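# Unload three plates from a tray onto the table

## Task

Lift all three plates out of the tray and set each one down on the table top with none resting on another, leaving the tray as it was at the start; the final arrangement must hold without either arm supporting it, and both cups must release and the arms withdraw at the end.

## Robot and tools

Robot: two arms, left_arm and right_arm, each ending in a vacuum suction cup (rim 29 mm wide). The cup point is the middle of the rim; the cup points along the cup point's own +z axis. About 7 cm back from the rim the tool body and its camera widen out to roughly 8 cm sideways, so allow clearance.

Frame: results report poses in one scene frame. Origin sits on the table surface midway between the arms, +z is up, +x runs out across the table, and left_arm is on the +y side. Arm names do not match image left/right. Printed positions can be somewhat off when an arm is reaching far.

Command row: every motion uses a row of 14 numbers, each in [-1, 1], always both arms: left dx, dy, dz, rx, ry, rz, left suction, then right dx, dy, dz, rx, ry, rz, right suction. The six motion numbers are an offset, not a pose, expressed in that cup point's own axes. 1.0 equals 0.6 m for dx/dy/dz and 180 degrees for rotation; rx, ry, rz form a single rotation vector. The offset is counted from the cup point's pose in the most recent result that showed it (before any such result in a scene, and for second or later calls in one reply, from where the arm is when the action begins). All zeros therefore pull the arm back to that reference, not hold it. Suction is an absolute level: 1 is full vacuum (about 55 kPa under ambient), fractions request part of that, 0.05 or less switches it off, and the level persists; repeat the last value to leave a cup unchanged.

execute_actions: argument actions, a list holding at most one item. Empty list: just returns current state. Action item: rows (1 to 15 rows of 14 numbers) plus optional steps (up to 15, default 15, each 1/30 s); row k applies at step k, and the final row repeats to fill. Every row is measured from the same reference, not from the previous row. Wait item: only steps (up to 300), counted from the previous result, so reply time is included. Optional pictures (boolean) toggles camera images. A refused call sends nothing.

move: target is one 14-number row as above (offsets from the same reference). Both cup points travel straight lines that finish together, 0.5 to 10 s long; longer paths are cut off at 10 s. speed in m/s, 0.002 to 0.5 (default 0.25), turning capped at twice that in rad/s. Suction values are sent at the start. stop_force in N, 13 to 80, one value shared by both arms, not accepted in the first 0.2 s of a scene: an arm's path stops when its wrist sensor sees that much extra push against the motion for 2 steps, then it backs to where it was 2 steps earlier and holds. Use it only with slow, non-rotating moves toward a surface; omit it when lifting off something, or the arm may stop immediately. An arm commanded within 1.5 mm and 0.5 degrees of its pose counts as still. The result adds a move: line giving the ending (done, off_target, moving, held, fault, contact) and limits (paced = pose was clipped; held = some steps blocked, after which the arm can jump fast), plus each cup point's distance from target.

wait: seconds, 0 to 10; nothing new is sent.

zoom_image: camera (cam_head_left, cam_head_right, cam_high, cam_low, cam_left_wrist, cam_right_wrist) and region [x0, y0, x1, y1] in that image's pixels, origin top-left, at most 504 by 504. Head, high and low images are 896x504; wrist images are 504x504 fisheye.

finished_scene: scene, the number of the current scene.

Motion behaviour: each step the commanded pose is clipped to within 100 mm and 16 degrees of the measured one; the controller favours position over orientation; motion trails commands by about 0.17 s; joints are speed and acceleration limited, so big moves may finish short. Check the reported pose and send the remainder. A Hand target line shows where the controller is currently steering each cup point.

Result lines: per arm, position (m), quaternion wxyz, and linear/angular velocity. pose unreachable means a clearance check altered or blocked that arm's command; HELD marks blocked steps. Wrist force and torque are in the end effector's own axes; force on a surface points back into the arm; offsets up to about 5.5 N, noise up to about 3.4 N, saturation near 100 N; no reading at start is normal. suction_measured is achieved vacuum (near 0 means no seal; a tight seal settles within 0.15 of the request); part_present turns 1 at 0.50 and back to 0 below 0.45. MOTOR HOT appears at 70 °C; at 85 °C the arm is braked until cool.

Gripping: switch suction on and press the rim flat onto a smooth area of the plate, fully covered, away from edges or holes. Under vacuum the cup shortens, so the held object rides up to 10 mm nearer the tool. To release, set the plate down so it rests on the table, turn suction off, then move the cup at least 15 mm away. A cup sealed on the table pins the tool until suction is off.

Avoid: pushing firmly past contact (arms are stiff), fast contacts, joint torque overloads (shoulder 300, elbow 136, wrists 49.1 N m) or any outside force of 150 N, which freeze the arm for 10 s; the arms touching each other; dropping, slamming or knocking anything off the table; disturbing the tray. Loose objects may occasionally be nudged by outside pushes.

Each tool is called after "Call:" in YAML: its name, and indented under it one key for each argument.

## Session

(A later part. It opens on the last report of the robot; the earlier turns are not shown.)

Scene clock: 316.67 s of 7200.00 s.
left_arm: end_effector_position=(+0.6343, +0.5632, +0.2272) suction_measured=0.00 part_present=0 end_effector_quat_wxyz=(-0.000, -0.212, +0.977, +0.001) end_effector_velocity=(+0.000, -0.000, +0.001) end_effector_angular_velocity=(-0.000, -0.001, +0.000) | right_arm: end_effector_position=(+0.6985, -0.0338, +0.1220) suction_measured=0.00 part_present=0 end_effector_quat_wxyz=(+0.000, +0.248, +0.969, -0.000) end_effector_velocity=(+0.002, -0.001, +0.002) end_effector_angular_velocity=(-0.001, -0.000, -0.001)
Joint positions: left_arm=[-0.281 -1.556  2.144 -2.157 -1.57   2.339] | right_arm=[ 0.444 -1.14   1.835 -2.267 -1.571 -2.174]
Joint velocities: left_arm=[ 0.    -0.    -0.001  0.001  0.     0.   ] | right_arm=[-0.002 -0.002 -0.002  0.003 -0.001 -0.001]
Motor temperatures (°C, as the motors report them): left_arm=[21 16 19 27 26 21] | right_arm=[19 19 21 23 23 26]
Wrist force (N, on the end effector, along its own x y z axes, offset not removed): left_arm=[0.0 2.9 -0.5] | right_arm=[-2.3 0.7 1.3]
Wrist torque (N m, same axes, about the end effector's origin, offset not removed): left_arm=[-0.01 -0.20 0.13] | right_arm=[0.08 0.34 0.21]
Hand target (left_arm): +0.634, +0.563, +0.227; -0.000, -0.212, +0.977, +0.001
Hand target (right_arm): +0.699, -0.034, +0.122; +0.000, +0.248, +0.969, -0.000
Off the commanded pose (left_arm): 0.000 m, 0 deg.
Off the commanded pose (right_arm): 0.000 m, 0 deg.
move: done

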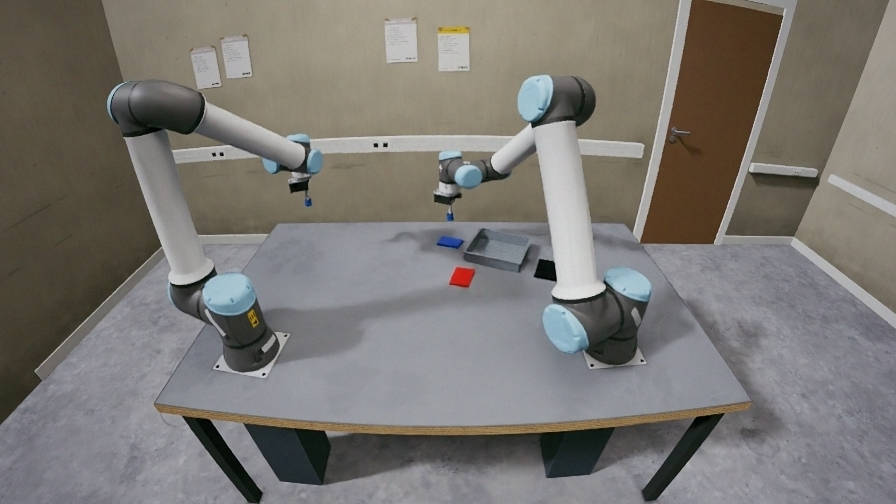

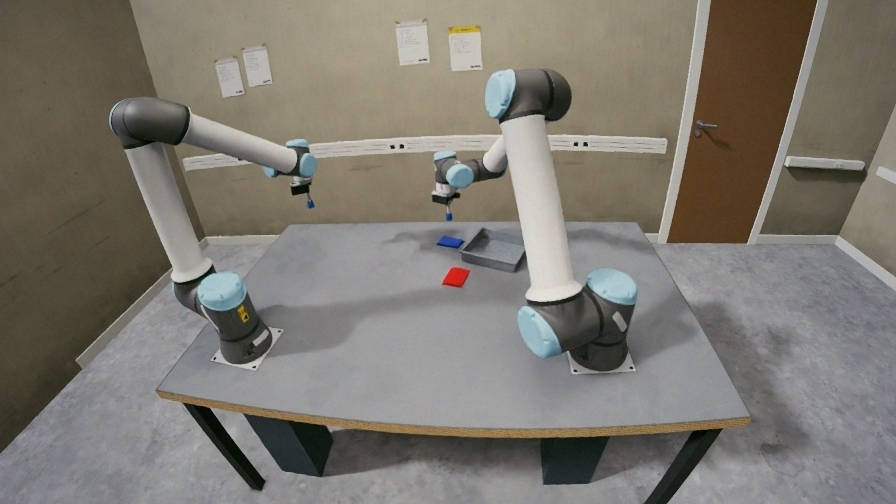

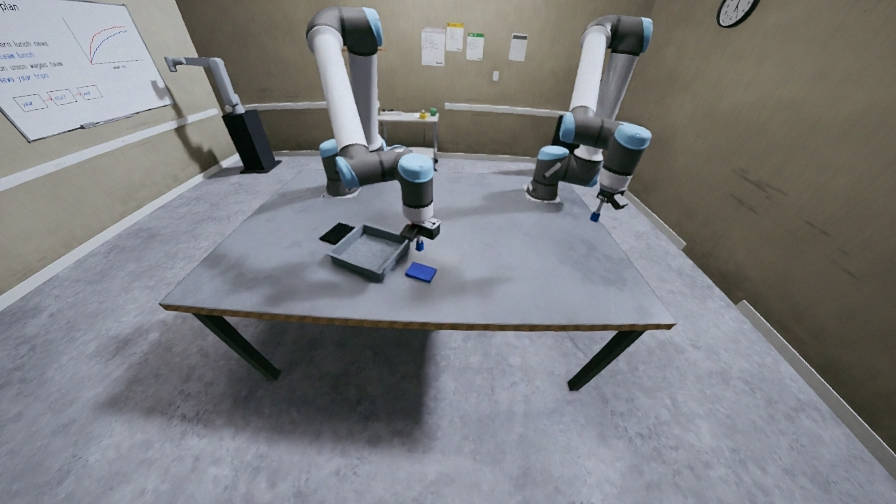

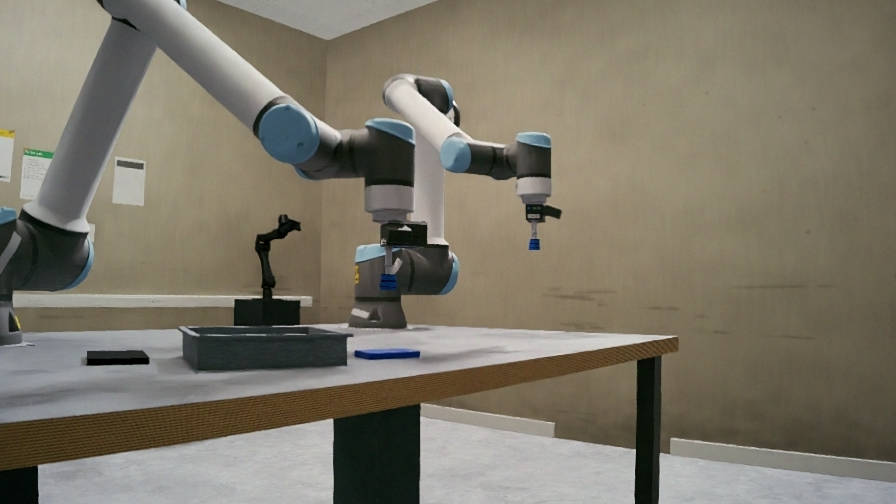

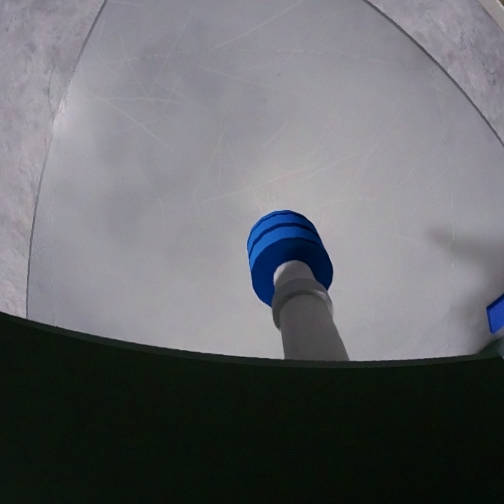

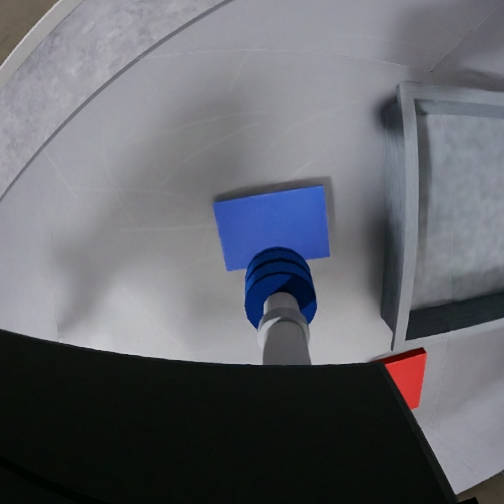

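Call:
zoom_image:
  camera: "cam_head_left"
  region: [420, 200, 580, 300]

Call:
zoom_image:
  camera: "cam_high"
  region: [300, 200, 460, 300]

Call:
zoom_image:
  camera: "cam_head_right"
  region: [420, 200, 580, 300]

Call:
finished_scene:
  scene: 1

Region (420, 200, 580, 300) of cam_head_left's 896x504 image, scaled by 3.150, with more detail than that image has; it fills the top 315 rows of this view, and the rest is white.

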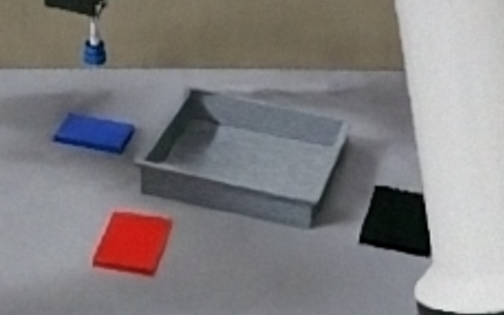

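Region (300, 200, 460, 300) of cam_high's 896x504 image, scaled by 3.150, with more detail than that image has; it fills the top 315 rows of this view, and the rest is white.

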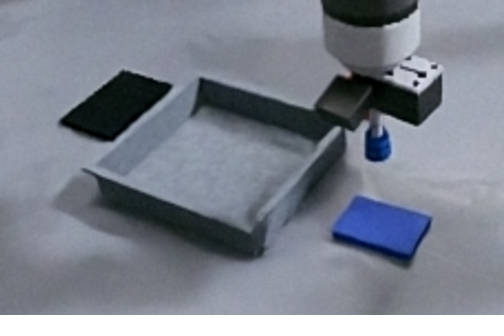

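Region (420, 200, 580, 300) of cam_head_right's 896x504 image, scaled by 3.150, with more detail than that image has; it fills the top 315 rows of this view, and the rest is white.

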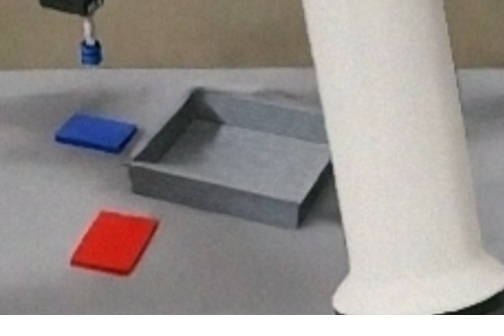

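The scene is finished: the task was done.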